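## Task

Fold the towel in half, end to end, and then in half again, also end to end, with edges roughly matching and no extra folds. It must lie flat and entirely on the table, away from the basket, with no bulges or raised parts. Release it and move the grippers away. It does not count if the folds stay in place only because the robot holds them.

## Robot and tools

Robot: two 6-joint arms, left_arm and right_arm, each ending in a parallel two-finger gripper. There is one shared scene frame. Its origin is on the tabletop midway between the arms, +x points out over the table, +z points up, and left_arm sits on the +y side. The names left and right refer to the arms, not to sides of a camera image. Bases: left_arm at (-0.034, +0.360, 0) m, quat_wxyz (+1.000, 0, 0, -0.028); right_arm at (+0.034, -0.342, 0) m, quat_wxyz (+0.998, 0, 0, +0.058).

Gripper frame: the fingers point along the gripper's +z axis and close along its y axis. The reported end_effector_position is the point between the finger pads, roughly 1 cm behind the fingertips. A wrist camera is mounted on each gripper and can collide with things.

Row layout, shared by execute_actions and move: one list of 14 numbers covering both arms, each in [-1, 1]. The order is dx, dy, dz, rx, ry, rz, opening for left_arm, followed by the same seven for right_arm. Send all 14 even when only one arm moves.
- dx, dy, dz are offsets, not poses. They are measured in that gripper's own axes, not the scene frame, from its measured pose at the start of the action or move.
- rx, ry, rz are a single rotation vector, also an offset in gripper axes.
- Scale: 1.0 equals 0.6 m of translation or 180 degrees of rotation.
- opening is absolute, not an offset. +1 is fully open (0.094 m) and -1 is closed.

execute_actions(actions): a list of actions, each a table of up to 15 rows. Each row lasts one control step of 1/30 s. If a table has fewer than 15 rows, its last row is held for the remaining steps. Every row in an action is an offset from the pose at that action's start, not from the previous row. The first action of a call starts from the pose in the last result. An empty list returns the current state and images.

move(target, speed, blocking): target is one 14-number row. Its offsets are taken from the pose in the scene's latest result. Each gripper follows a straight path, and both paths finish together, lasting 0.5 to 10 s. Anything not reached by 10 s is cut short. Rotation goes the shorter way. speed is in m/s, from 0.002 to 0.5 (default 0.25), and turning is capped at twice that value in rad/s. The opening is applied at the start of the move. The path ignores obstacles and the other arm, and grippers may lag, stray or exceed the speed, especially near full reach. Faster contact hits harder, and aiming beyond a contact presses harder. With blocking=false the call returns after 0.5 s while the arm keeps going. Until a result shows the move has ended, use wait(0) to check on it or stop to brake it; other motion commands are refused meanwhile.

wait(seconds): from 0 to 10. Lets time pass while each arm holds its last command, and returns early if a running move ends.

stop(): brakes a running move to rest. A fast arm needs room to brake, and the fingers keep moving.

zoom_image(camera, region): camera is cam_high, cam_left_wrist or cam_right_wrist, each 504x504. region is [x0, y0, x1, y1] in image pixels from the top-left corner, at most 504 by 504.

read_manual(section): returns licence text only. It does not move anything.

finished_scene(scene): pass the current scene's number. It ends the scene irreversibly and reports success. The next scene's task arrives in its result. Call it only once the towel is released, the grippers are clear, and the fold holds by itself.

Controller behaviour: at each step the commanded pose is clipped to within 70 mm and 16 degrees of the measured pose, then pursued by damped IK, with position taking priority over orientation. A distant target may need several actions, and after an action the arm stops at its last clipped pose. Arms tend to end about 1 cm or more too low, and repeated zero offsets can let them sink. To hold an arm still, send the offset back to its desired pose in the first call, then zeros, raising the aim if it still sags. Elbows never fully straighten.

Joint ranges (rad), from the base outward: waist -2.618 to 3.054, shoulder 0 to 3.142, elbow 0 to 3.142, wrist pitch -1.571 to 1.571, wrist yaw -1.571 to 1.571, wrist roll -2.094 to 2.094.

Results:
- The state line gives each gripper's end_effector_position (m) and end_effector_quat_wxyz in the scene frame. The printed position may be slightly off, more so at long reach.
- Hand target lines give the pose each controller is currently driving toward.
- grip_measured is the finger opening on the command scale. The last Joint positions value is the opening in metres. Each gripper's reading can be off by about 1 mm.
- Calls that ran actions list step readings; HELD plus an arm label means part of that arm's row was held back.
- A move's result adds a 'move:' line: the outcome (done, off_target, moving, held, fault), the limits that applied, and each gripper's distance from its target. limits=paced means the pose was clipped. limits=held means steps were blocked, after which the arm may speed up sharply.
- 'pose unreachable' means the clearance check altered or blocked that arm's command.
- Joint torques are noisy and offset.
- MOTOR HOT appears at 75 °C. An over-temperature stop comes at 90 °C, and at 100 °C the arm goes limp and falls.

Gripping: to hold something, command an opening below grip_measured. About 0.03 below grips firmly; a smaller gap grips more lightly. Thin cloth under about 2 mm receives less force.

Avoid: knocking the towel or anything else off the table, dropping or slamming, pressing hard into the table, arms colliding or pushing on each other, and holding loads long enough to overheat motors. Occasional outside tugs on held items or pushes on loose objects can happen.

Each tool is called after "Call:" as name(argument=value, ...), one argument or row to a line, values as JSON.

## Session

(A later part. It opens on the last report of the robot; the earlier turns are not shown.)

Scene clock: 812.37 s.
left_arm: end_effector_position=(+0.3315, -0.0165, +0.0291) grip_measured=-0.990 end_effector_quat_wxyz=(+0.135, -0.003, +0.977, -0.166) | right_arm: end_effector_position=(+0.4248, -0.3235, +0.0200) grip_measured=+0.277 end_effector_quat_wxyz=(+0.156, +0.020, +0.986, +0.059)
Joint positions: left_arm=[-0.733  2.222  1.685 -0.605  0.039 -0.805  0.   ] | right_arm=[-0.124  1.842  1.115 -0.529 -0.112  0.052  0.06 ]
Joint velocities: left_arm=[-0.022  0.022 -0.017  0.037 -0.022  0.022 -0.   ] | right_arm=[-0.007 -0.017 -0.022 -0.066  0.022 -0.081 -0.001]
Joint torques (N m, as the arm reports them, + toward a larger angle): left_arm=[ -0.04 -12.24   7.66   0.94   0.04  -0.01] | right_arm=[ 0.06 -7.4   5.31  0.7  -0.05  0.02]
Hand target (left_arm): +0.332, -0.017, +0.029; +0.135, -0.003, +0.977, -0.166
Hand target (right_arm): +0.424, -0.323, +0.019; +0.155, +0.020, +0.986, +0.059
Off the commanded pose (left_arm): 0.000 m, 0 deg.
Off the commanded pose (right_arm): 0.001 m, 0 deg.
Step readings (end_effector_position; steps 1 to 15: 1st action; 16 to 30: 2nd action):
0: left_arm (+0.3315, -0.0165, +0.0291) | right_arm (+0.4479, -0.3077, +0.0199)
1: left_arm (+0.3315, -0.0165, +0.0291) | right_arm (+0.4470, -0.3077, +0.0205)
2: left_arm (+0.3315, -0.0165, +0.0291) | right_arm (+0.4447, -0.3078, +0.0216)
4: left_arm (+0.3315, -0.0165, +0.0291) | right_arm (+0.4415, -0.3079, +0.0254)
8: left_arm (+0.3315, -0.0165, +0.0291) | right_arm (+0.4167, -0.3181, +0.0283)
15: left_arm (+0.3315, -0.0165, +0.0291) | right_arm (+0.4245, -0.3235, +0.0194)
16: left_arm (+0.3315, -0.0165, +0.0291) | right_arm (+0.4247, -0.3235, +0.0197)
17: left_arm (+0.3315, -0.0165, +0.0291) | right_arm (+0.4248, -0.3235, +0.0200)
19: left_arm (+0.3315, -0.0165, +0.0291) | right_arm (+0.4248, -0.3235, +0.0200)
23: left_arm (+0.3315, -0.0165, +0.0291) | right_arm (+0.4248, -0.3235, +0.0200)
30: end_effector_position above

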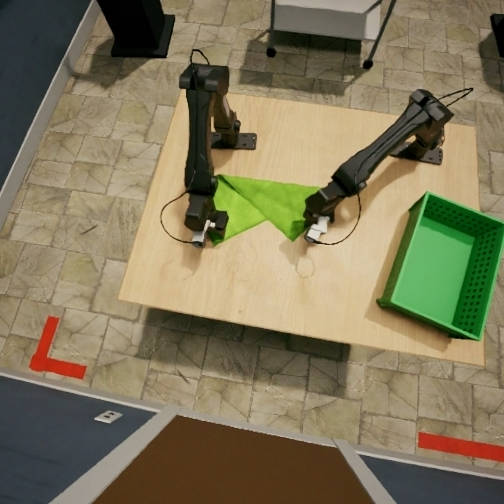

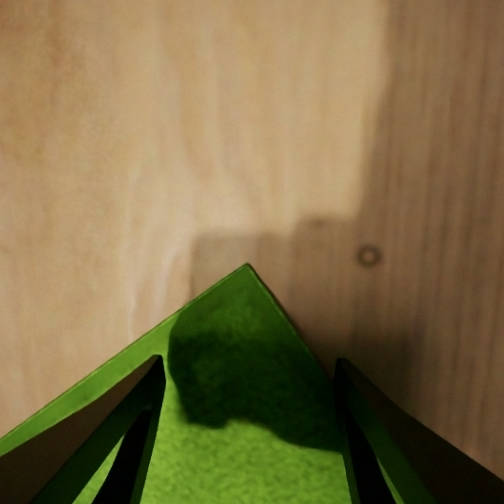

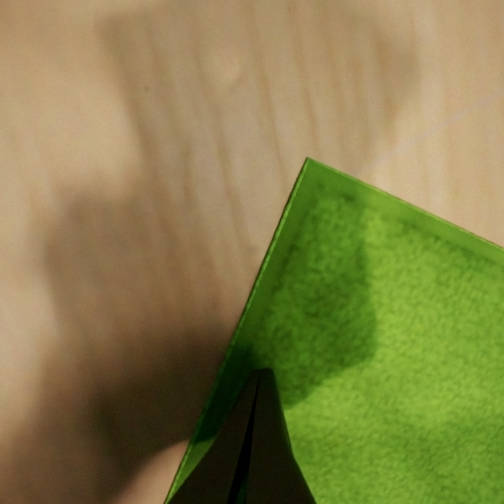

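Call:
execute_actions(
  actions=[
    [[0,0,0.0,0,0,0,-1, 0,0,-0.03,0,0,0,0.28],[0,0,0,0,0,0,-1, 0,0,-0.03,0,0,0,0.28],[0,0,0,0,0,0,-1, 0,0,-0.03,0,0,0,0.28],[0,0,0,0,0,0,-1, 0,-0.025,-0.03,0,0,0,0.28],[0,0,0,0,0,0,-1, 0.0,-0.025,-0.03,0,0,0,0.28],[0,0,0,0,0,0,-1, 0.0,-0.025,-0.03,0,0,0,0.28],[0,0,0,0,0,0,-1, 0.0,-0.025,-0.03,0,0,0,0.28],[0,0,0,0,0,0,-1, 0.01,-0.025,0.03,0,0,0,0.28]],
    [[0,0,0,0,0,0,-1,0,0,0.02,0,0,0,-1]],
  ],
)

Scene clock: 822.50 s.
left_arm: end_effector_position=(+0.3315, -0.0165, +0.0291) grip_measured=-0.990 end_effector_quat_wxyz=(+0.135, -0.003, +0.977, -0.166) | right_arm: end_effector_position=(+0.4377, -0.3384, +0.0190) grip_measured=-0.978 end_effector_quat_wxyz=(+0.184, +0.023, +0.981, +0.055)
Joint positions: left_arm=[-0.733  2.222  1.685 -0.605  0.039 -0.805  0.   ] | right_arm=[-0.162  1.852  1.104 -0.454 -0.116  0.023  0.001]
Joint velocities: left_arm=[ 0.017 -0.002  0.002 -0.051  0.007  0.022 -0.001] | right_arm=[-0.007  0.012 -0.007  0.022  0.081 -0.022 -0.001]
Joint torques (N m, as the arm reports them, + toward a larger angle): left_arm=[ -0.04 -12.2    7.67   0.94   0.06   0.  ] | right_arm=[ 0.37 -6.22  4.92  0.84 -0.01  0.05]
Hand target (left_arm): +0.332, -0.017, +0.029; +0.135, -0.003, +0.977, -0.166
Hand target (right_arm): +0.435, -0.337, +0.010; +0.174, +0.024, +0.983, +0.055
Off the commanded pose (left_arm): 0.000 m, 0 deg.
Off the commanded pose (right_arm): 0.010 m, 1 deg.
Step readings (end_effector_position; steps 1 to 15: 1st action; 16 to 30: 2nd action):
0: left_arm (+0.3315, -0.0165, +0.0291) | right_arm (+0.4248, -0.3235, +0.0200)
1: left_arm (+0.3315, -0.0165, +0.0291) | right_arm (+0.4246, -0.3235, +0.0211)
2: left_arm (+0.3315, -0.0165, +0.0291) | right_arm (+0.4232, -0.3235, +0.0222)
4: left_arm (+0.3315, -0.0165, +0.0291) | right_arm (+0.4209, -0.3242, +0.0246)
8: left_arm (+0.3315, -0.0165, +0.0291) | right_arm (+0.4204, -0.3360, +0.0242)
15: left_arm (+0.3315, -0.0165, +0.0291) | right_arm (+0.4312, -0.3381, +0.0205)
16: left_arm (+0.3315, -0.0165, +0.0291) | right_arm (+0.4326, -0.3382, +0.0209)
17: left_arm (+0.3315, -0.0165, +0.0291) | right_arm (+0.4337, -0.3383, +0.0205)
19: left_arm (+0.3315, -0.0165, +0.0291) | right_arm (+0.4350, -0.3383, +0.0188)
23: left_arm (+0.3315, -0.0165, +0.0291) | right_arm (+0.4374, -0.3384, +0.0189)
30: end_effector_position above

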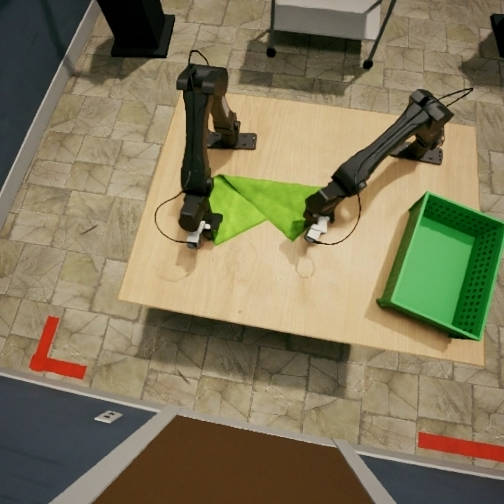

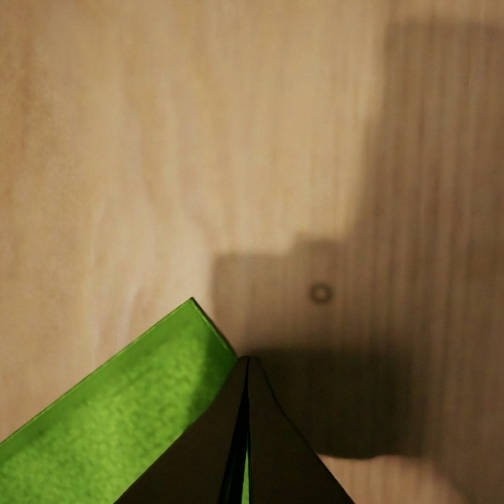

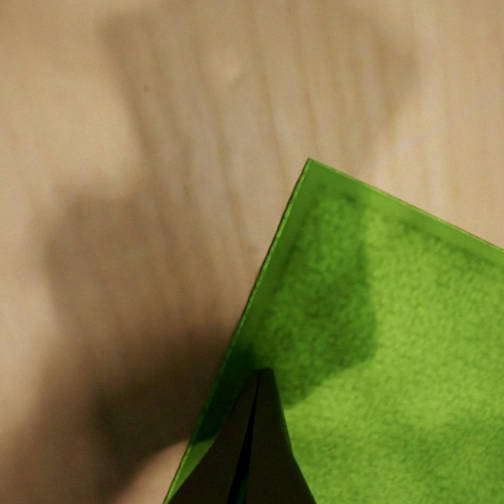

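Call:
execute_actions(
  actions=[
    [[0,0,0,0,0,0,-1, 0,0,-0.08,0.035,0.117,-0.015,0.28]],
    [[0,0,0,0,0,0,-1, 0,0,0,0,0,0,0.28]],
  ],
)

Scene clock: 832.90 s.
left_arm: end_effector_position=(+0.3315, -0.0165, +0.0291) grip_measured=-0.990 end_effector_quat_wxyz=(+0.135, -0.003, +0.977, -0.166) | right_arm: end_effector_position=(+0.4310, -0.3446, +0.0625) grip_measured=+0.277 end_effector_quat_wxyz=(+0.032, +0.007, +0.999, +0.007)
Joint positions: left_arm=[-0.733  2.222  1.685 -0.605  0.039 -0.805  0.   ] | right_arm=[-0.134  2.014  1.587 -1.081 -0.015 -0.004  0.06 ]
Joint velocities: left_arm=[-0.017  0.002  0.002  0.037  0.022 -0.022 -0.001] | right_arm=[-0.002 -0.017  0.002 -0.037 -0.037  0.037  0.   ]
Joint torques (N m, as the arm reports them, + toward a larger angle): left_arm=[ -0.07 -12.24   7.62   0.94   0.05   0.  ] | right_arm=[ 0.04 -9.77  5.45  0.36 -0.02  0.03]
Hand target (left_arm): +0.332, -0.017, +0.029; +0.135, -0.003, +0.977, -0.166
Hand target (right_arm): +0.433, -0.345, +0.066; +0.041, +0.006, +0.999, +0.007
Off the commanded pose (left_arm): 0.000 m, 0 deg.
Off the commanded pose (right_arm): 0.004 m, 1 deg.
Step readings (end_effector_position; steps 1 to 15: 1st action; 16 to 30: 2nd action):
0: left_arm (+0.3315, -0.0165, +0.0291) | right_arm (+0.4377, -0.3384, +0.0190)
1: left_arm (+0.3315, -0.0165, +0.0291) | right_arm (+0.4349, -0.3395, +0.0221)
2: left_arm (+0.3315, -0.0165, +0.0291) | right_arm (+0.4305, -0.3409, +0.0275)
4: left_arm (+0.3315, -0.0165, +0.0291) | right_arm (+0.4359, -0.3430, +0.0498)
8: left_arm (+0.3315, -0.0165, +0.0291) | right_arm (+0.4587, -0.3432, +0.0871)
15: left_arm (+0.3315, -0.0165, +0.0291) | right_arm (+0.4334, -0.3446, +0.0663)
16: left_arm (+0.3315, -0.0165, +0.0291) | right_arm (+0.4309, -0.3446, +0.0638)
17: left_arm (+0.3315, -0.0165, +0.0291) | right_arm (+0.4304, -0.3446, +0.0625)
19: left_arm (+0.3315, -0.0165, +0.0291) | right_arm (+0.4306, -0.3446, +0.0625)
23: left_arm (+0.3315, -0.0165, +0.0291) | right_arm (+0.4310, -0.3446, +0.0625)
30: end_effector_position above

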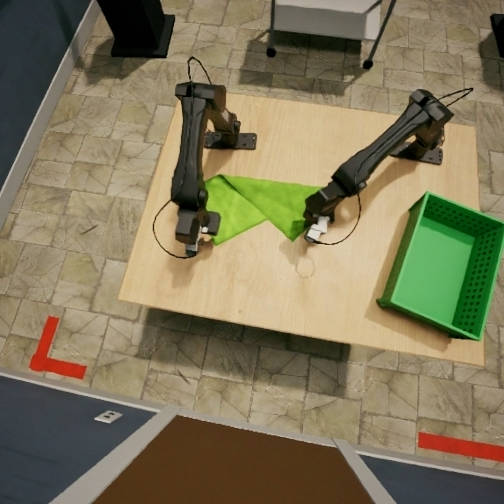

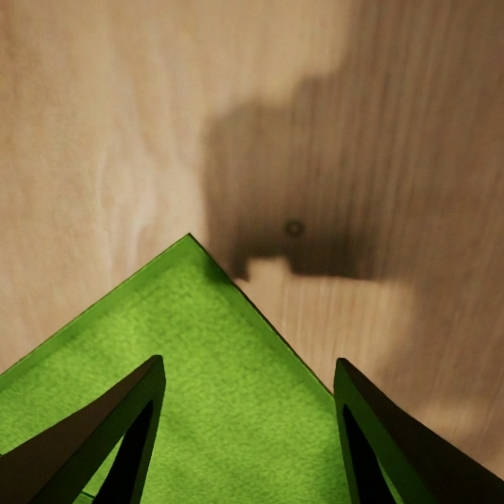

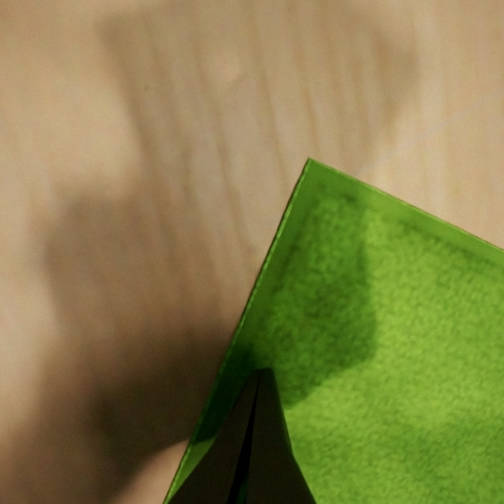

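Call:
execute_actions(
  actions=[
    [[0,0,0,0,0,0,-1, 0.06,-0.027,0,0,0,0,0.28]],
    [[0,0,0,0,0,0,-1, 0,0,0.09,0,0,0,0.28]],
    [[0,0,0,0,0,0,-1, 0,0,0.02,0,0,0,-1]],
  ],
)

Scene clock: 841.83 s.
left_arm: end_effector_position=(+0.3315, -0.0165, +0.0291) grip_measured=-0.990 end_effector_quat_wxyz=(+0.135, -0.003, +0.977, -0.166) | right_arm: end_effector_position=(+0.3993, -0.3558, +0.0153) grip_measured=-0.961 end_effector_quat_wxyz=(+0.028, +0.007, +0.999, +0.016)
Joint positions: left_arm=[-0.733  2.222  1.685 -0.605  0.039 -0.805  0.   ] | right_arm=[-0.175  1.959  1.313 -0.869 -0.035 -0.043  0.002]
Joint velocities: left_arm=[ 0.007 -0.022  0.007  0.037  0.022 -0.022 -0.001] | right_arm=[-0.007  0.007  0.012 -0.081 -0.022 -0.022 -0.   ]
Joint torques (N m, as the arm reports them, + toward a larger angle): left_arm=[  0.02 -12.2    7.74   0.94   0.06  -0.01] | right_arm=[ 0.01 -7.03  3.41  0.57  0.13  0.03]
Hand target (left_arm): +0.332, -0.017, +0.029; +0.135, -0.003, +0.977, -0.166
Hand target (right_arm): +0.396, -0.358, +0.003; +0.021, +0.007, +1.000, +0.008
Off the commanded pose (left_arm): 0.000 m, 0 deg.
Off the commanded pose (right_arm): 0.013 m, 1 deg.
Step readings (end_effector_position; steps 1 to 15: 1st action; 16 to 30: 2nd action; 31 to 45: 3rd action):
0: left_arm (+0.3315, -0.0165, +0.0291) | right_arm (+0.4310, -0.3446, +0.0625)
1: left_arm (+0.3315, -0.0165, +0.0291) | right_arm (+0.4297, -0.3454, +0.0611)
2: left_arm (+0.3315, -0.0165, +0.0291) | right_arm (+0.4223, -0.3468, +0.0588)
4: left_arm (+0.3315, -0.0165, +0.0291) | right_arm (+0.4018, -0.3516, +0.0555)
8: left_arm (+0.3315, -0.0165, +0.0291) | right_arm (+0.3929, -0.3587, +0.0554)
15: left_arm (+0.3315, -0.0165, +0.0291) | right_arm (+0.3959, -0.3590, +0.0561)
16: left_arm (+0.3315, -0.0165, +0.0291) | right_arm (+0.3970, -0.3591, +0.0522)
17: left_arm (+0.3315, -0.0165, +0.0291) | right_arm (+0.3986, -0.3592, +0.0467)
19: left_arm (+0.3315, -0.0165, +0.0291) | right_arm (+0.3933, -0.3589, +0.0289)
23: left_arm (+0.3315, -0.0165, +0.0291) | right_arm (+0.3946, -0.3589, +0.0152)
30: left_arm (+0.3315, -0.0165, +0.0291) | right_arm (+0.3959, -0.3586, +0.0150)
31: left_arm (+0.3315, -0.0165, +0.0291) | right_arm (+0.3961, -0.3581, +0.0150)
32: left_arm (+0.3315, -0.0165, +0.0291) | right_arm (+0.3970, -0.3572, +0.0151)
34: left_arm (+0.3315, -0.0165, +0.0291) | right_arm (+0.3987, -0.3560, +0.0152)
38: left_arm (+0.3315, -0.0165, +0.0291) | right_arm (+0.3993, -0.3558, +0.0153)
45: end_effector_position above

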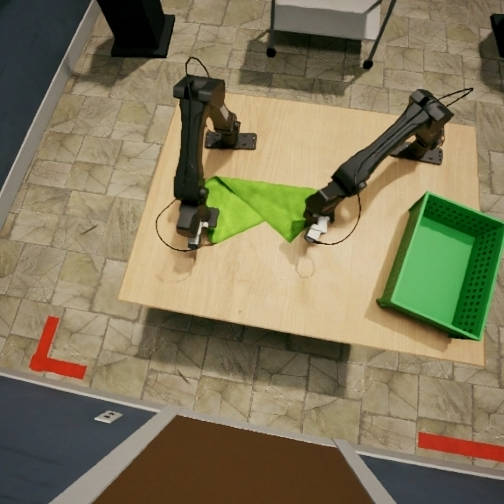

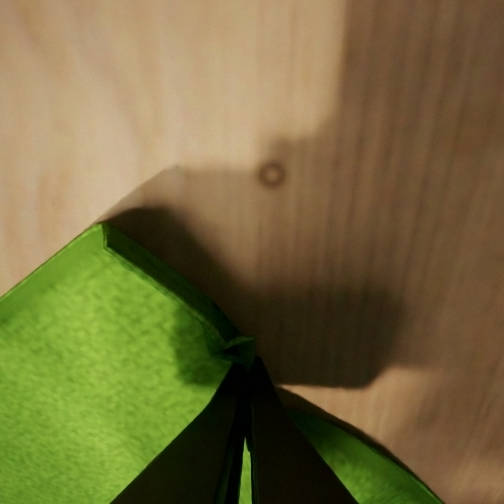

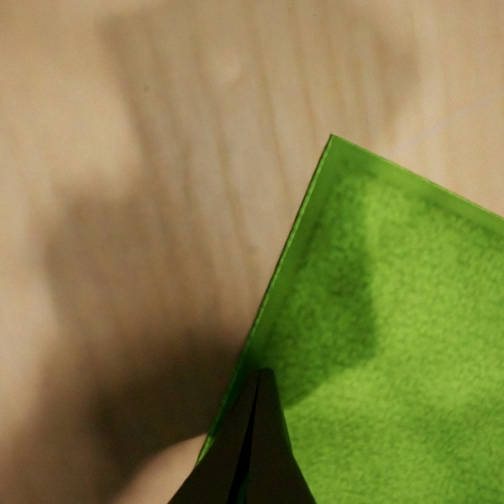

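Call:
move(
  target=[0,0,0.025,0,0,0,-1, -0.03,-0.15,-0.04,0,0,0,-1],
  speed=0.08,
)

Scene clock: 849.80 s.
left_arm: end_effector_position=(+0.3316, -0.0168, +0.0183) grip_measured=-0.990 end_effector_quat_wxyz=(+0.131, -0.004, +0.978, -0.161) | right_arm: end_effector_position=(+0.4122, -0.4425, +0.0372) grip_measured=-0.961 end_effector_quat_wxyz=(+0.031, +0.007, +0.999, +0.016)
Joint positions: left_arm=[-0.733  2.245  1.685 -0.594  0.04  -0.805  0.   ] | right_arm=[-0.402  2.027  1.504 -0.997 -0.048 -0.269  0.002]
Joint velocities: left_arm=[ 0.002  0.007 -0.007 -0.007 -0.037  0.007 -0.001] | right_arm=[-0.017 -0.002  0.007  0.037 -0.022 -0.095  0.   ]
Joint torques (N m, as the arm reports them, + toward a larger angle): left_arm=[ -0.22 -10.97   8.97   1.1    0.04  -0.03] | right_arm=[-0.38 -7.65  7.45  0.17  0.06 -0.03]
Hand target (left_arm): +0.335, -0.022, +0.016; +0.135, -0.003, +0.977, -0.166
Hand target (right_arm): +0.415, -0.447, +0.037; +0.029, +0.007, +0.999, +0.014
Off the commanded pose (left_arm): 0.007 m, 1 deg.
Off the commanded pose (right_arm): 0.005 m, 0 deg.
move: done

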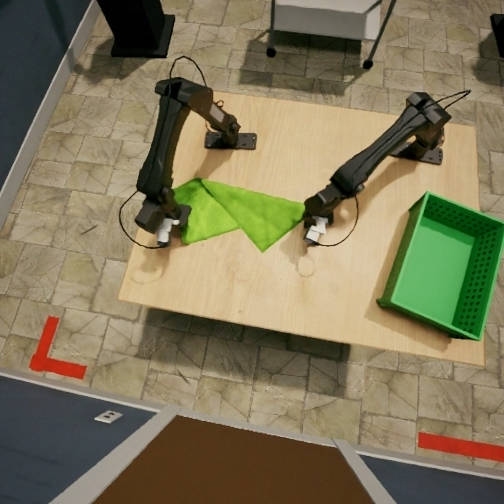

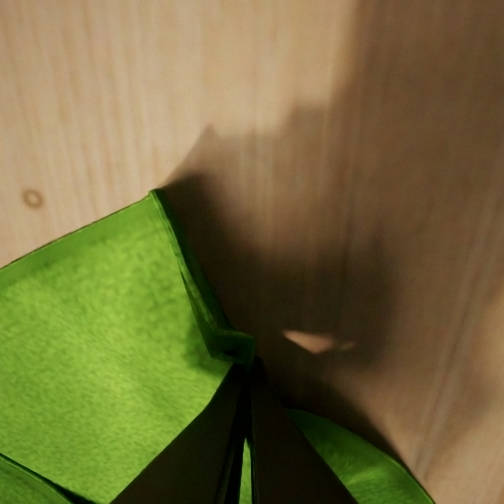

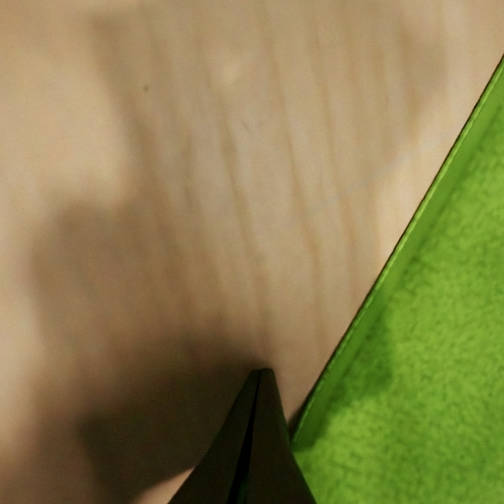

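Call:
execute_actions(
  actions=[
    [[0,0,0,0,0,0,-1, 0,0,0.02,0,0,0,0.5]],
    [[0.05,0.1,-0.15,0,0,0,0.28, 0.15,0.1,-0.15,0,0,0,0.28]],
  ],
)

Call:
zoom_image(
  camera="cam_high",
  region=[130, 150, 370, 290],
)

Scene clock: 859.00 s.
left_arm: end_effector_position=(+0.2864, +0.0661, +0.0772) grip_measured=+0.277 end_effector_quat_wxyz=(+0.137, -0.012, +0.977, -0.165) | right_arm: end_effector_position=(+0.3315, -0.3887, +0.1260) grip_measured=+0.283 end_effector_quat_wxyz=(+0.067, +0.001, +0.998, +0.011)
Joint positions: left_arm=[-0.663  1.836  1.314 -0.62   0.062 -0.757  0.06 ] | right_arm=[-0.305  1.56   1.279 -1.161 -0.047 -0.183  0.06 ]
Joint velocities: left_arm=[ 0.007 -0.012 -0.042 -0.022 -0.022 -0.066  0.001] | right_arm=[ 0.002  0.002 -0.017 -0.154 -0.007  0.051  0.001]
Joint torques (N m, as the arm reports them, + toward a larger angle): left_arm=[ 0.13 -8.98  6.65  0.93  0.1   0.14] | right_arm=[ 0.49 -5.17  5.17  0.37  0.07  0.1 ]
Hand target (left_arm): +0.283, +0.069, +0.072; +0.130, -0.004, +0.978, -0.161
Hand target (right_arm): +0.323, -0.386, +0.122; +0.046, +0.006, +0.999, +0.013
Off the commanded pose (left_arm): 0.006 m, 1 deg.
Off the commanded pose (right_arm): 0.011 m, 3 deg.
Step readings (end_effector_position; steps 1 to 15: 1st action; 16 to 30: 2nd action):
0: left_arm (+0.3316, -0.0168, +0.0183) | right_arm (+0.4119, -0.4424, +0.0372)
1: left_arm (+0.3316, -0.0168, +0.0183) | right_arm (+0.4125, -0.4426, +0.0372)
2: left_arm (+0.3316, -0.0168, +0.0183) | right_arm (+0.4138, -0.4430, +0.0373)
4: left_arm (+0.3316, -0.0168, +0.0183) | right_arm (+0.4161, -0.4436, +0.0374)
8: left_arm (+0.3316, -0.0168, +0.0183) | right_arm (+0.4183, -0.4443, +0.0376)
15: left_arm (+0.3316, -0.0168, +0.0183) | right_arm (+0.4193, -0.4446, +0.0377)
16: left_arm (+0.3299, -0.0145, +0.0200) | right_arm (+0.4174, -0.4433, +0.0394)
17: left_arm (+0.3211, -0.0053, +0.0226) | right_arm (+0.4070, -0.4390, +0.0418)
19: left_arm (+0.3000, +0.0221, +0.0318) | right_arm (+0.3815, -0.4264, +0.0553)
23: left_arm (+0.2829, +0.0618, +0.0625) | right_arm (+0.3496, -0.4015, +0.1009)
30: end_effector_position above

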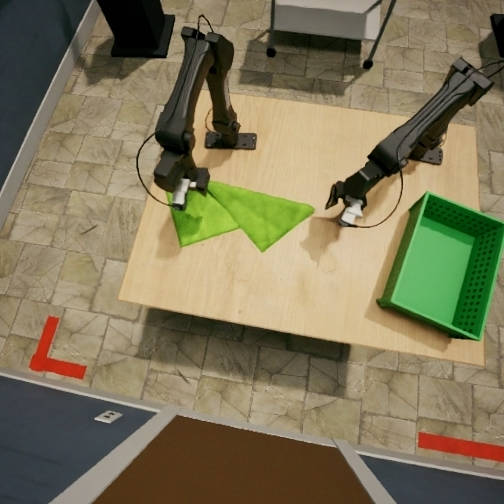

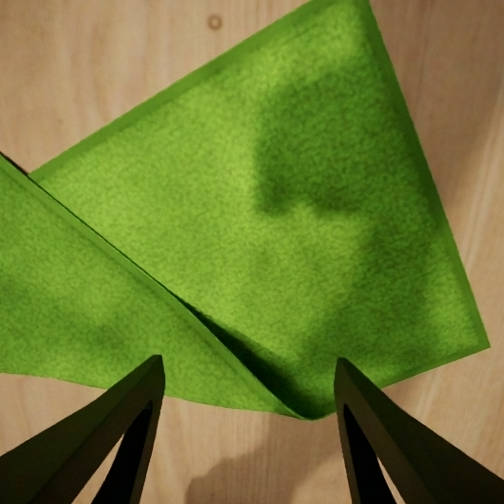

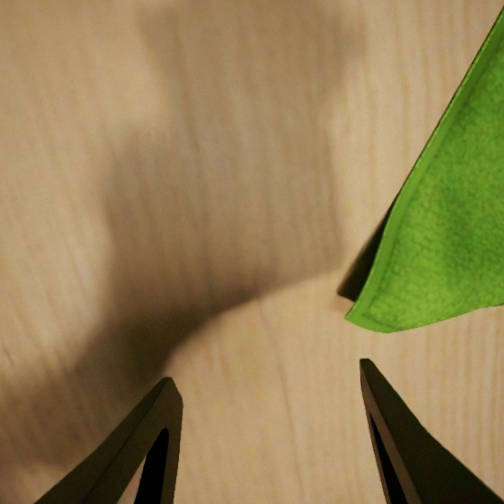

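Region (130, 150, 370, 290) of cam_high's 504x504 image, scaled by 2.100, with more detail than that image has; it fills the top 294 rows of this view, and the rest is white.

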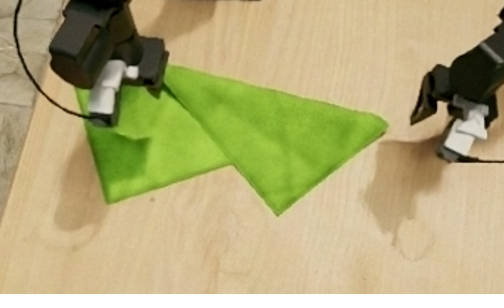

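Call:
move(
  target=[0,0,0,0,0,0,0.28, 0.05,-0.12,0.07,-0.01,-0.04,0,0.28],
)

Scene clock: 865.80 s.
left_arm: end_effector_position=(+0.2855, +0.0661, +0.0764) grip_measured=+0.277 end_effector_quat_wxyz=(+0.135, -0.009, +0.977, -0.165) | right_arm: end_effector_position=(+0.3094, -0.4624, +0.0768) grip_measured=+0.283 end_effector_quat_wxyz=(+0.117, +0.002, +0.993, +0.022)
Joint positions: left_arm=[-0.663  1.836  1.311 -0.62   0.065 -0.753  0.06 ] | right_arm=[-0.623  1.531  1.037 -0.89  -0.151 -0.489  0.06 ]
Joint velocities: left_arm=[-0.002  0.007  0.007  0.022 -0.022  0.022 -0.   ] | right_arm=[ 0.017 -0.002  0.012  0.051 -0.022 -0.022  0.   ]
Joint torques (N m, as the arm reports them, + toward a larger angle): left_arm=[ 0.   -9.    7.91  0.97  0.03 -0.06] | right_arm=[-0.47 -7.04  3.91  0.57 -0.19  0.02]
Hand target (left_arm): +0.286, +0.066, +0.077; +0.137, -0.012, +0.977, -0.165
Hand target (right_arm): +0.307, -0.460, +0.079; +0.128, +0.000, +0.991, +0.024
Off the commanded pose (left_arm): 0.001 m, 0 deg.
Off the commanded pose (right_arm): 0.004 m, 2 deg.
move: done

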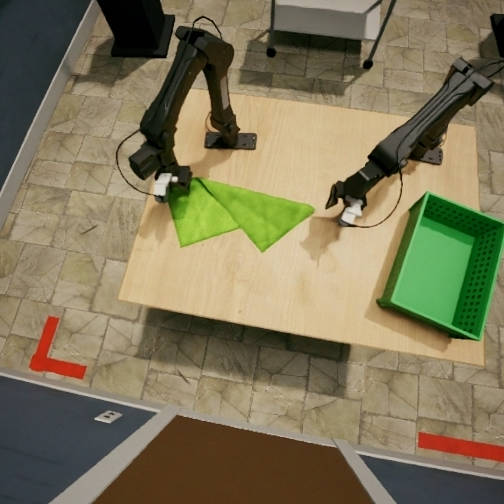

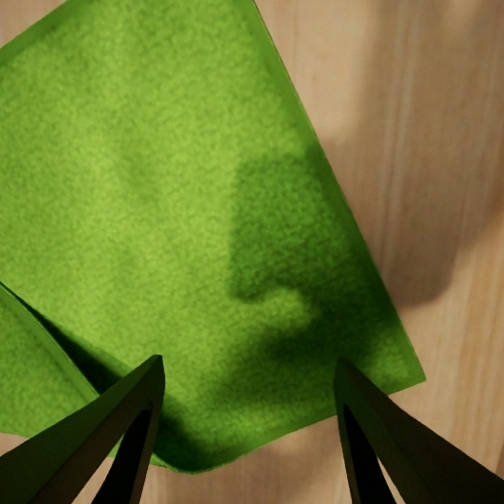

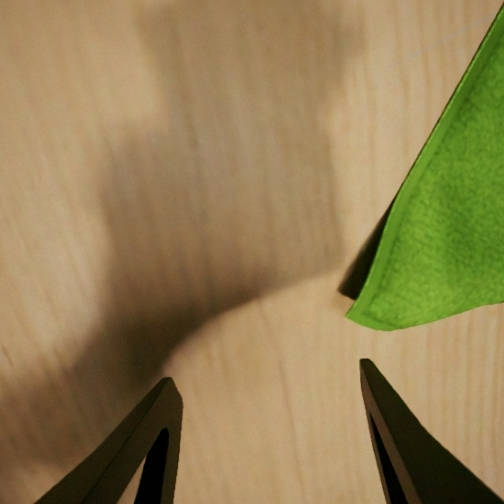

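Call:
zoom_image(
  camera="cam_high",
  region=[90, 130, 230, 300],
)

Region (90, 130, 230, 300) of cam_high's 504x504 image, scaled by 2.965, with more detail than that image has; it fills the left 415 columns of this view, and the rest is white.

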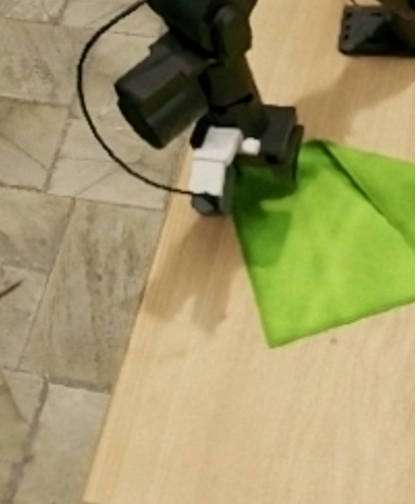

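Call:
execute_actions(
  actions=[
    [[0,0,0,0,0,0,0.28, -0.025,-0.02,0,0,0.07,0,0.28]],
    [[0,0,0,0,0,0,0.28, 0,0,0.11,0,0,0,0.28]],
  ],
)

Scene clock: 878.67 s.
left_arm: end_effector_position=(+0.2855, +0.0661, +0.0764) grip_measured=+0.277 end_effector_quat_wxyz=(+0.135, -0.009, +0.977, -0.165) | right_arm: end_effector_position=(+0.3145, -0.4708, +0.0166) grip_measured=+0.282 end_effector_quat_wxyz=(+0.003, +0.005, +1.000, +0.028)
Joint positions: left_arm=[-0.663  1.836  1.311 -0.62   0.065 -0.753  0.06 ] | right_arm=[-0.582  1.824  1.135 -0.901 -0.052 -0.457  0.06 ]
Joint velocities: left_arm=[ 0.007  0.002 -0.002  0.037  0.007 -0.007 -0.001] | right_arm=[ 0.012 -0.007 -0.007  0.022 -0.007 -0.037 -0.001]
Joint torques (N m, as the arm reports them, + toward a larger angle): left_arm=[ 0.   -9.    7.68  0.97  0.06 -0.01] | right_arm=[ 0.69 -6.06  4.19  0.53 -0.08  0.06]
Hand target (left_arm): +0.285, +0.066, +0.076; +0.135, -0.009, +0.977, -0.165
Hand target (right_arm): +0.322, -0.470, +0.010; +0.014, +0.000, +1.000, +0.025
Off the commanded pose (left_arm): 0.000 m, 0 deg.
Off the commanded pose (right_arm): 0.011 m, 1 deg.
Step readings (end_effector_position; steps 1 to 15: 1st action; 16 to 30: 2nd action):
0: left_arm (+0.2855, +0.0661, +0.0764) | right_arm (+0.3099, -0.4623, +0.0769)
1: left_arm (+0.2855, +0.0661, +0.0764) | right_arm (+0.3083, -0.4630, +0.0777)
2: left_arm (+0.2855, +0.0661, +0.0764) | right_arm (+0.3120, -0.4656, +0.0799)
4: left_arm (+0.2855, +0.0661, +0.0764) | right_arm (+0.3316, -0.4747, +0.0815)
8: left_arm (+0.2855, +0.0661, +0.0764) | right_arm (+0.3363, -0.4781, +0.0769)
15: left_arm (+0.2855, +0.0661, +0.0764) | right_arm (+0.3214, -0.4739, +0.0758)
16: left_arm (+0.2855, +0.0661, +0.0764) | right_arm (+0.3217, -0.4740, +0.0704)
17: left_arm (+0.2855, +0.0661, +0.0764) | right_arm (+0.3220, -0.4742, +0.0622)
19: left_arm (+0.2855, +0.0661, +0.0764) | right_arm (+0.3128, -0.4696, +0.0386)
23: left_arm (+0.2855, +0.0661, +0.0764) | right_arm (+0.3066, -0.4669, +0.0166)
30: end_effector_position above

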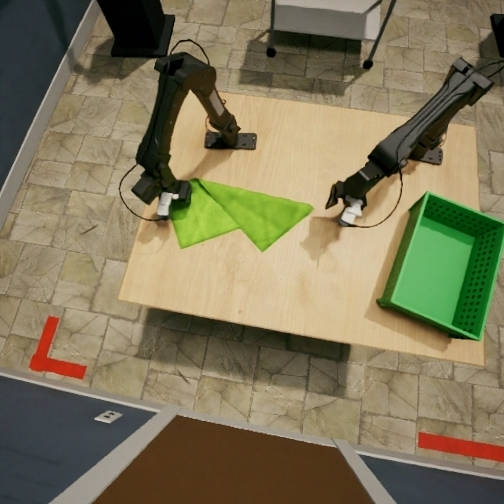

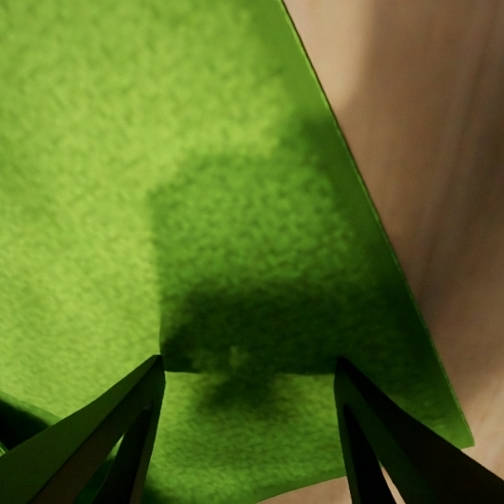

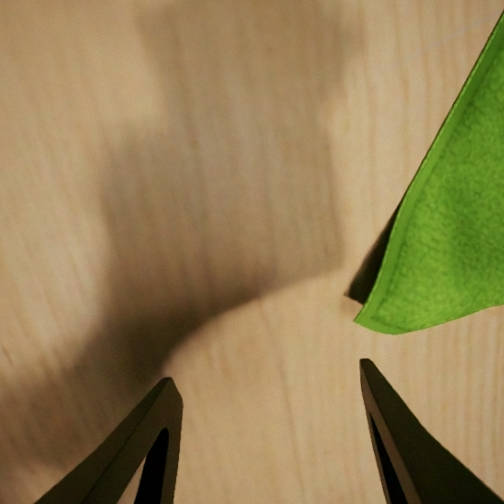

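Call:
execute_actions(
  actions=[
    [[0,0,0,0,0,0,0.28, 0,0,-0.04,0,0,0,0.28],[0,0,0,0,0,0,0.28, 0,0,-0.04,0,0,0,0.28],[0,0,0,0,0,0,0.28, 0,0,-0.04,0,0,0,0.28],[0,0,0,0,0,0,0.28, 0,-0.085,-0.04,0,0,0,0.28],[0,0,0,0,0,0,0.28, 0,-0.085,-0.04,0,0,0,0.28],[0,0,0,0,0,0,0.28, 0,-0.085,-0.04,0,0,0,0.28],[0,0,0,0,0,0,0.28, 0,-0.085,-0.04,0,0,0,0.28],[0,0,0,0,0,0,0.28, 0,-0.085,-0.04,0,0,0,0.28],[0,0,0,0,0,0,0.28, 0.01,-0.085,0.03,0,0,0,0.28]],
    [[0,0,0,0,0,0,0.28,0,0,0,0,0,0,0.28]],
  ],
)

Scene clock: 888.53 s.
left_arm: end_effector_position=(+0.2855, +0.0661, +0.0764) grip_measured=+0.277 end_effector_quat_wxyz=(+0.135, -0.009, +0.977, -0.165) | right_arm: end_effector_position=(+0.3131, -0.5274, +0.0147) grip_measured=+0.282 end_effector_quat_wxyz=(+0.018, +0.015, +1.000, +0.014)
Joint positions: left_arm=[-0.663  1.836  1.311 -0.62   0.065 -0.753  0.06 ] | right_arm=[-0.731  1.89   1.215 -0.881 -0.044 -0.585  0.06 ]
Joint velocities: left_arm=[-0.012  0.002 -0.012  0.037 -0.081  0.007  0.001] | right_arm=[ 0.012  0.012 -0.017 -0.022 -0.022 -0.022 -0.001]
Joint torques (N m, as the arm reports them, + toward a larger angle): left_arm=[-0.16 -8.83  7.7   0.93  0.05 -0.02] | right_arm=[ 0.06 -7.57  4.94  0.19 -0.02  0.04]
Hand target (left_arm): +0.285, +0.066, +0.076; +0.135, -0.009, +0.977, -0.165
Hand target (right_arm): +0.313, -0.527, +0.015; +0.017, +0.015, +1.000, +0.015
Off the commanded pose (left_arm): 0.000 m, 0 deg.
Off the commanded pose (right_arm): 0.001 m, 0 deg.
Step readings (end_effector_position; steps 1 to 15: 1st action; 16 to 30: 2nd action):
0: left_arm (+0.2855, +0.0661, +0.0764) | right_arm (+0.3165, -0.4719, +0.0166)
1: left_arm (+0.2855, +0.0661, +0.0764) | right_arm (+0.3156, -0.4714, +0.0178)
2: left_arm (+0.2855, +0.0661, +0.0764) | right_arm (+0.3141, -0.4706, +0.0194)
4: left_arm (+0.2855, +0.0661, +0.0764) | right_arm (+0.3129, -0.4731, +0.0245)
8: left_arm (+0.2855, +0.0661, +0.0764) | right_arm (+0.3158, -0.5161, +0.0374)
15: left_arm (+0.2855, +0.0661, +0.0764) | right_arm (+0.3127, -0.5271, +0.0145)
16: left_arm (+0.2855, +0.0661, +0.0764) | right_arm (+0.3130, -0.5273, +0.0147)
17: left_arm (+0.2855, +0.0661, +0.0764) | right_arm (+0.3131, -0.5274, +0.0147)
19: left_arm (+0.2855, +0.0661, +0.0764) | right_arm (+0.3131, -0.5274, +0.0147)
23: left_arm (+0.2855, +0.0661, +0.0764) | right_arm (+0.3131, -0.5274, +0.0147)
30: end_effector_position above

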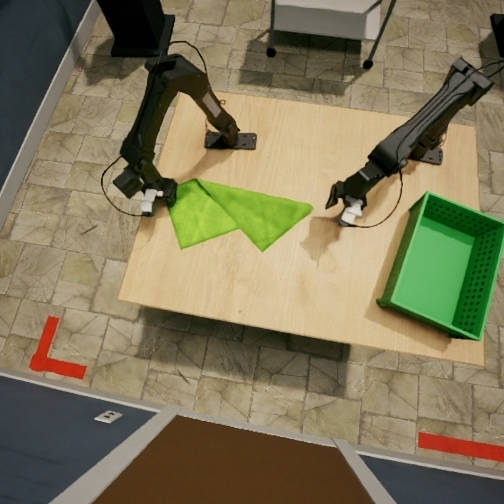

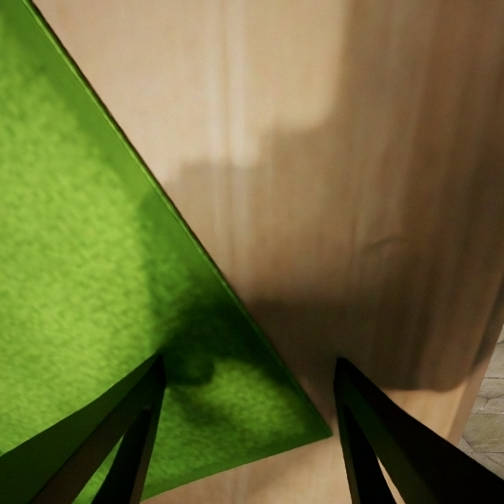

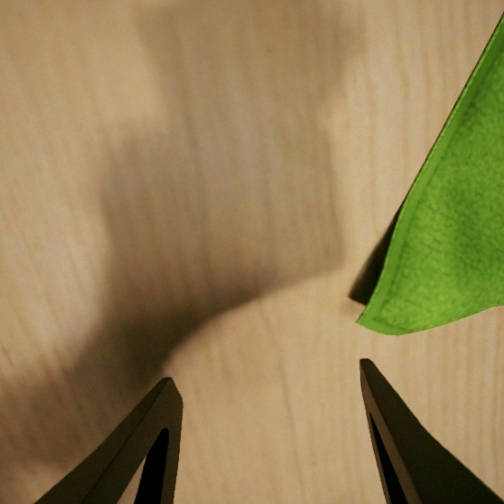

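Call:
execute_actions(
  actions=[
    [[-0.03,-0.065,0.05,0,0,0,0.28, 0,0,0.02,0,0,0,-1]],
  ],
)

Scene clock: 898.83 s.
left_arm: end_effector_position=(+0.3044, +0.0232, +0.0579) grip_measured=+0.277 end_effector_quat_wxyz=(+0.126, -0.006, +0.979, -0.163) | right_arm: end_effector_position=(+0.3162, -0.5289, +0.0148) grip_measured=-0.966 end_effector_quat_wxyz=(+0.025, +0.014, +1.000, +0.011)
Joint positions: left_arm=[-0.707  2.025  1.502 -0.638  0.058 -0.788  0.06 ] | right_arm=[-0.731  1.89   1.215 -0.868 -0.047 -0.585  0.002]
Joint velocities: left_arm=[-0.002 -0.007  0.027  0.007 -0.037  0.022  0.   ] | right_arm=[ 0.007 -0.027 -0.007  0.081  0.007 -0.007  0.   ]
Joint torques (N m, as the arm reports them, + toward a larger angle): left_arm=[ -0.36 -10.89  10.11   0.83  -0.04  -0.06] | right_arm=[ 0.19 -6.38  3.13  0.5   0.    0.05]
Hand target (left_arm): +0.309, +0.020, +0.067; +0.135, -0.009, +0.977, -0.166
Hand target (right_arm): +0.313, -0.527, +0.003; +0.018, +0.015, +1.000, +0.014
Off the commanded pose (left_arm): 0.010 m, 1 deg.
Off the commanded pose (right_arm): 0.013 m, 1 deg.
Step readings (end_effector_position):
0: left_arm (+0.2855, +0.0661, +0.0764) | right_arm (+0.3131, -0.5274, +0.0147)
1: left_arm (+0.2861, +0.0642, +0.0754) | right_arm (+0.3138, -0.5281, +0.0147)
2: left_arm (+0.2919, +0.0564, +0.0753) | right_arm (+0.3150, -0.5291, +0.0148)
4: left_arm (+0.3041, +0.0358, +0.0723) | right_arm (+0.3158, -0.5288, +0.0148)
8: left_arm (+0.3052, +0.0226, +0.0590) | right_arm (+0.3162, -0.5289, +0.0148)
15: end_effector_position above

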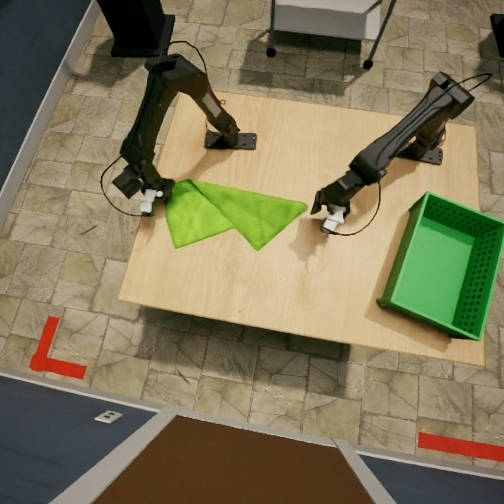

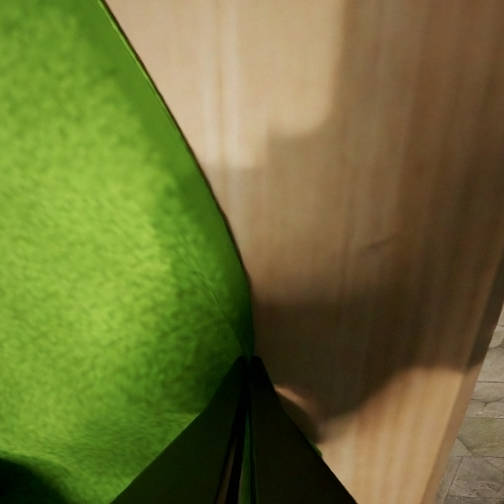

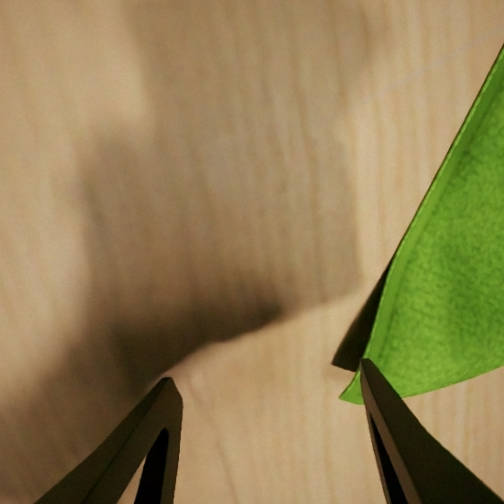

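Call:
execute_actions(
  actions=[
    [[0.0,-0.07,0,0,0,0,0.28, 0,0,0,0,0,0,-1]],
    [[0,0,0.075,0,0,0,0.28, 0,0,0,0,0,0,-1]],
  ],
)

Scene clock: 906.80 s.
left_arm: end_effector_position=(+0.3067, -0.0275, +0.0287) grip_measured=+0.277 end_effector_quat_wxyz=(+0.118, +0.001, +0.980, -0.163) | right_arm: end_effector_position=(+0.3161, -0.5289, +0.0148) grip_measured=-0.966 end_effector_quat_wxyz=(+0.025, +0.014, +1.000, +0.011)
Joint positions: left_arm=[-0.781  2.208  1.671 -0.631  0.043 -0.844  0.06 ] | right_arm=[-0.731  1.89   1.215 -0.868 -0.047 -0.585  0.002]
Joint velocities: left_arm=[ 0.007 -0.002 -0.007 -0.022 -0.007 -0.037 -0.001] | right_arm=[ 0.022 -0.002  0.002 -0.051  0.051  0.007 -0.   ]
Joint torques (N m, as the arm reports them, + toward a larger angle): left_arm=[ -0.45 -11.75   8.77   1.07   0.05  -0.05] | right_arm=[ 0.06 -7.59  5.06  0.24 -0.03  0.04]
Hand target (left_arm): +0.309, -0.034, +0.032; +0.125, +0.002, +0.977, -0.171
Hand target (right_arm): +0.316, -0.529, +0.015; +0.025, +0.014, +1.000, +0.011
Off the commanded pose (left_arm): 0.007 m, 1 deg.
Off the commanded pose (right_arm): 0.000 m, 0 deg.
Step readings (end_effector_position; steps 1 to 15: 1st action; 16 to 30: 2nd action):
0: left_arm (+0.3048, +0.0228, +0.0585) | right_arm (+0.3162, -0.5289, +0.0148)
1: left_arm (+0.3043, +0.0214, +0.0592) | right_arm (+0.3161, -0.5289, +0.0148)
2: left_arm (+0.3060, +0.0160, +0.0612) | right_arm (+0.3161, -0.5289, +0.0148)
4: left_arm (+0.3086, -0.0021, +0.0667) | right_arm (+0.3161, -0.5289, +0.0148)
8: left_arm (+0.3021, -0.0213, +0.0735) | right_arm (+0.3161, -0.5289, +0.0148)
15: left_arm (+0.2985, -0.0184, +0.0722) | right_arm (+0.3161, -0.5289, +0.0148)
16: left_arm (+0.2990, -0.0191, +0.0695) | right_arm (+0.3161, -0.5289, +0.0148)
17: left_arm (+0.3020, -0.0223, +0.0667) | right_arm (+0.3161, -0.5289, +0.0148)
19: left_arm (+0.3054, -0.0261, +0.0529) | right_arm (+0.3161, -0.5289, +0.0148)
23: left_arm (+0.3043, -0.0249, +0.0263) | right_arm (+0.3161, -0.5289, +0.0148)
30: end_effector_position above

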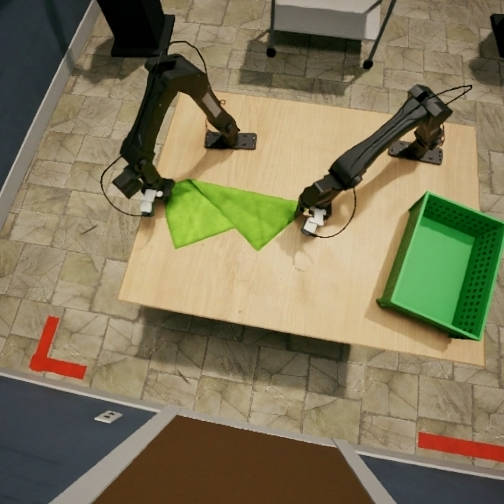

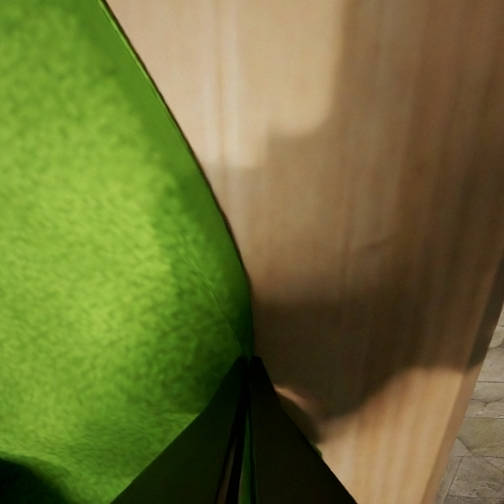

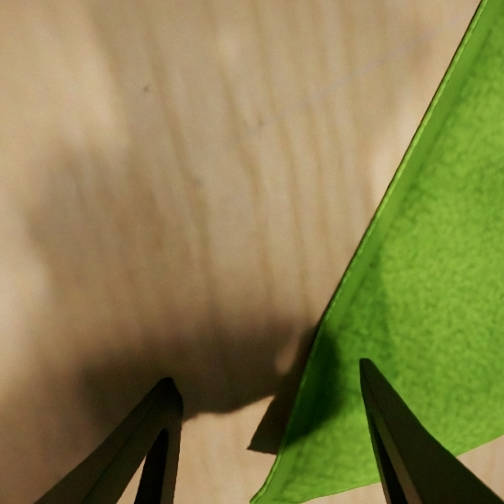

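Call:
execute_actions(
  actions=[
    [[0,0,0.03,0,0,0,0.28, 0,0,0,0,0,0,-1]],
    [[0,0,0.02,0,0,0,-1, 0,0,0,0,0,0,-1]],
  ],
)

Scene clock: 922.63 s.
left_arm: end_effector_position=(+0.3103, -0.0316, +0.0178) grip_measured=-0.990 end_effector_quat_wxyz=(+0.120, +0.001, +0.979, -0.166) | right_arm: end_effector_position=(+0.3161, -0.5289, +0.0148) grip_measured=-0.966 end_effector_quat_wxyz=(+0.025, +0.014, +1.000, +0.011)
Joint positions: left_arm=[-0.781  2.237  1.671 -0.595  0.043 -0.844  0.   ] | right_arm=[-0.731  1.89   1.215 -0.868 -0.047 -0.585  0.002]
Joint velocities: left_arm=[ 0.017  0.002 -0.002 -0.007 -0.007  0.022 -0.   ] | right_arm=[-0.007 -0.017  0.017 -0.022  0.037 -0.007 -0.   ]
Joint torques (N m, as the arm reports them, + toward a larger angle): left_arm=[ -0.11 -11.38   8.56   1.03   0.06  -0.02] | right_arm=[ 0.   -7.6   5.    0.23  0.01  0.04]
Hand target (left_arm): +0.312, -0.035, +0.016; +0.122, +0.001, +0.978, -0.168
Hand target (right_arm): +0.316, -0.529, +0.015; +0.025, +0.014, +1.000, +0.011
Off the commanded pose (left_arm): 0.004 m, 0 deg.
Off the commanded pose (right_arm): 0.000 m, 0 deg.
Step readings (end_effector_position; steps 1 to 15: 1st action; 16 to 30: 2nd action):
0: left_arm (+0.3067, -0.0275, +0.0287) | right_arm (+0.3161, -0.5289, +0.0148)
1: left_arm (+0.3068, -0.0276, +0.0276) | right_arm (+0.3161, -0.5289, +0.0148)
2: left_arm (+0.3075, -0.0284, +0.0261) | right_arm (+0.3161, -0.5289, +0.0148)
4: left_arm (+0.3083, -0.0293, +0.0261) | right_arm (+0.3161, -0.5289, +0.0148)
8: left_arm (+0.3093, -0.0305, +0.0264) | right_arm (+0.3161, -0.5289, +0.0148)
15: left_arm (+0.3094, -0.0306, +0.0265) | right_arm (+0.3161, -0.5289, +0.0148)
16: left_arm (+0.3097, -0.0308, +0.0267) | right_arm (+0.3161, -0.5289, +0.0148)
17: left_arm (+0.3099, -0.0311, +0.0256) | right_arm (+0.3161, -0.5289, +0.0148)
19: left_arm (+0.3098, -0.0309, +0.0215) | right_arm (+0.3161, -0.5289, +0.0148)
23: left_arm (+0.3101, -0.0312, +0.0180) | right_arm (+0.3161, -0.5289, +0.0148)
30: end_effector_position above

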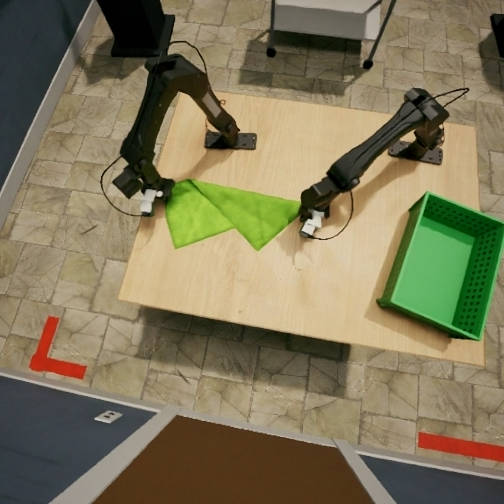

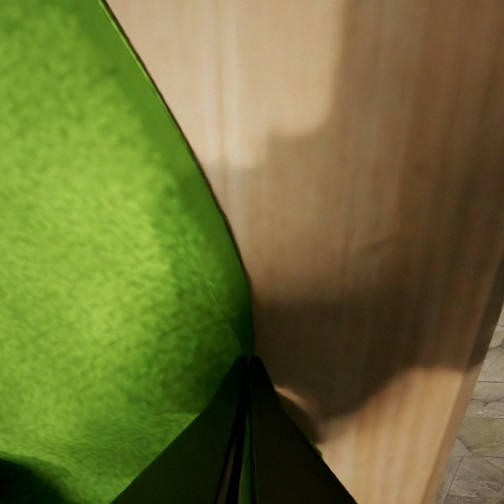

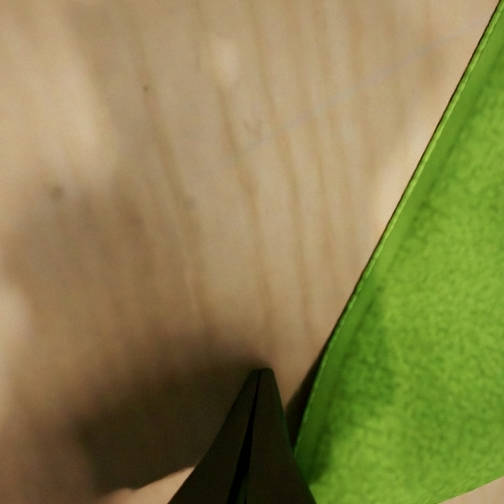

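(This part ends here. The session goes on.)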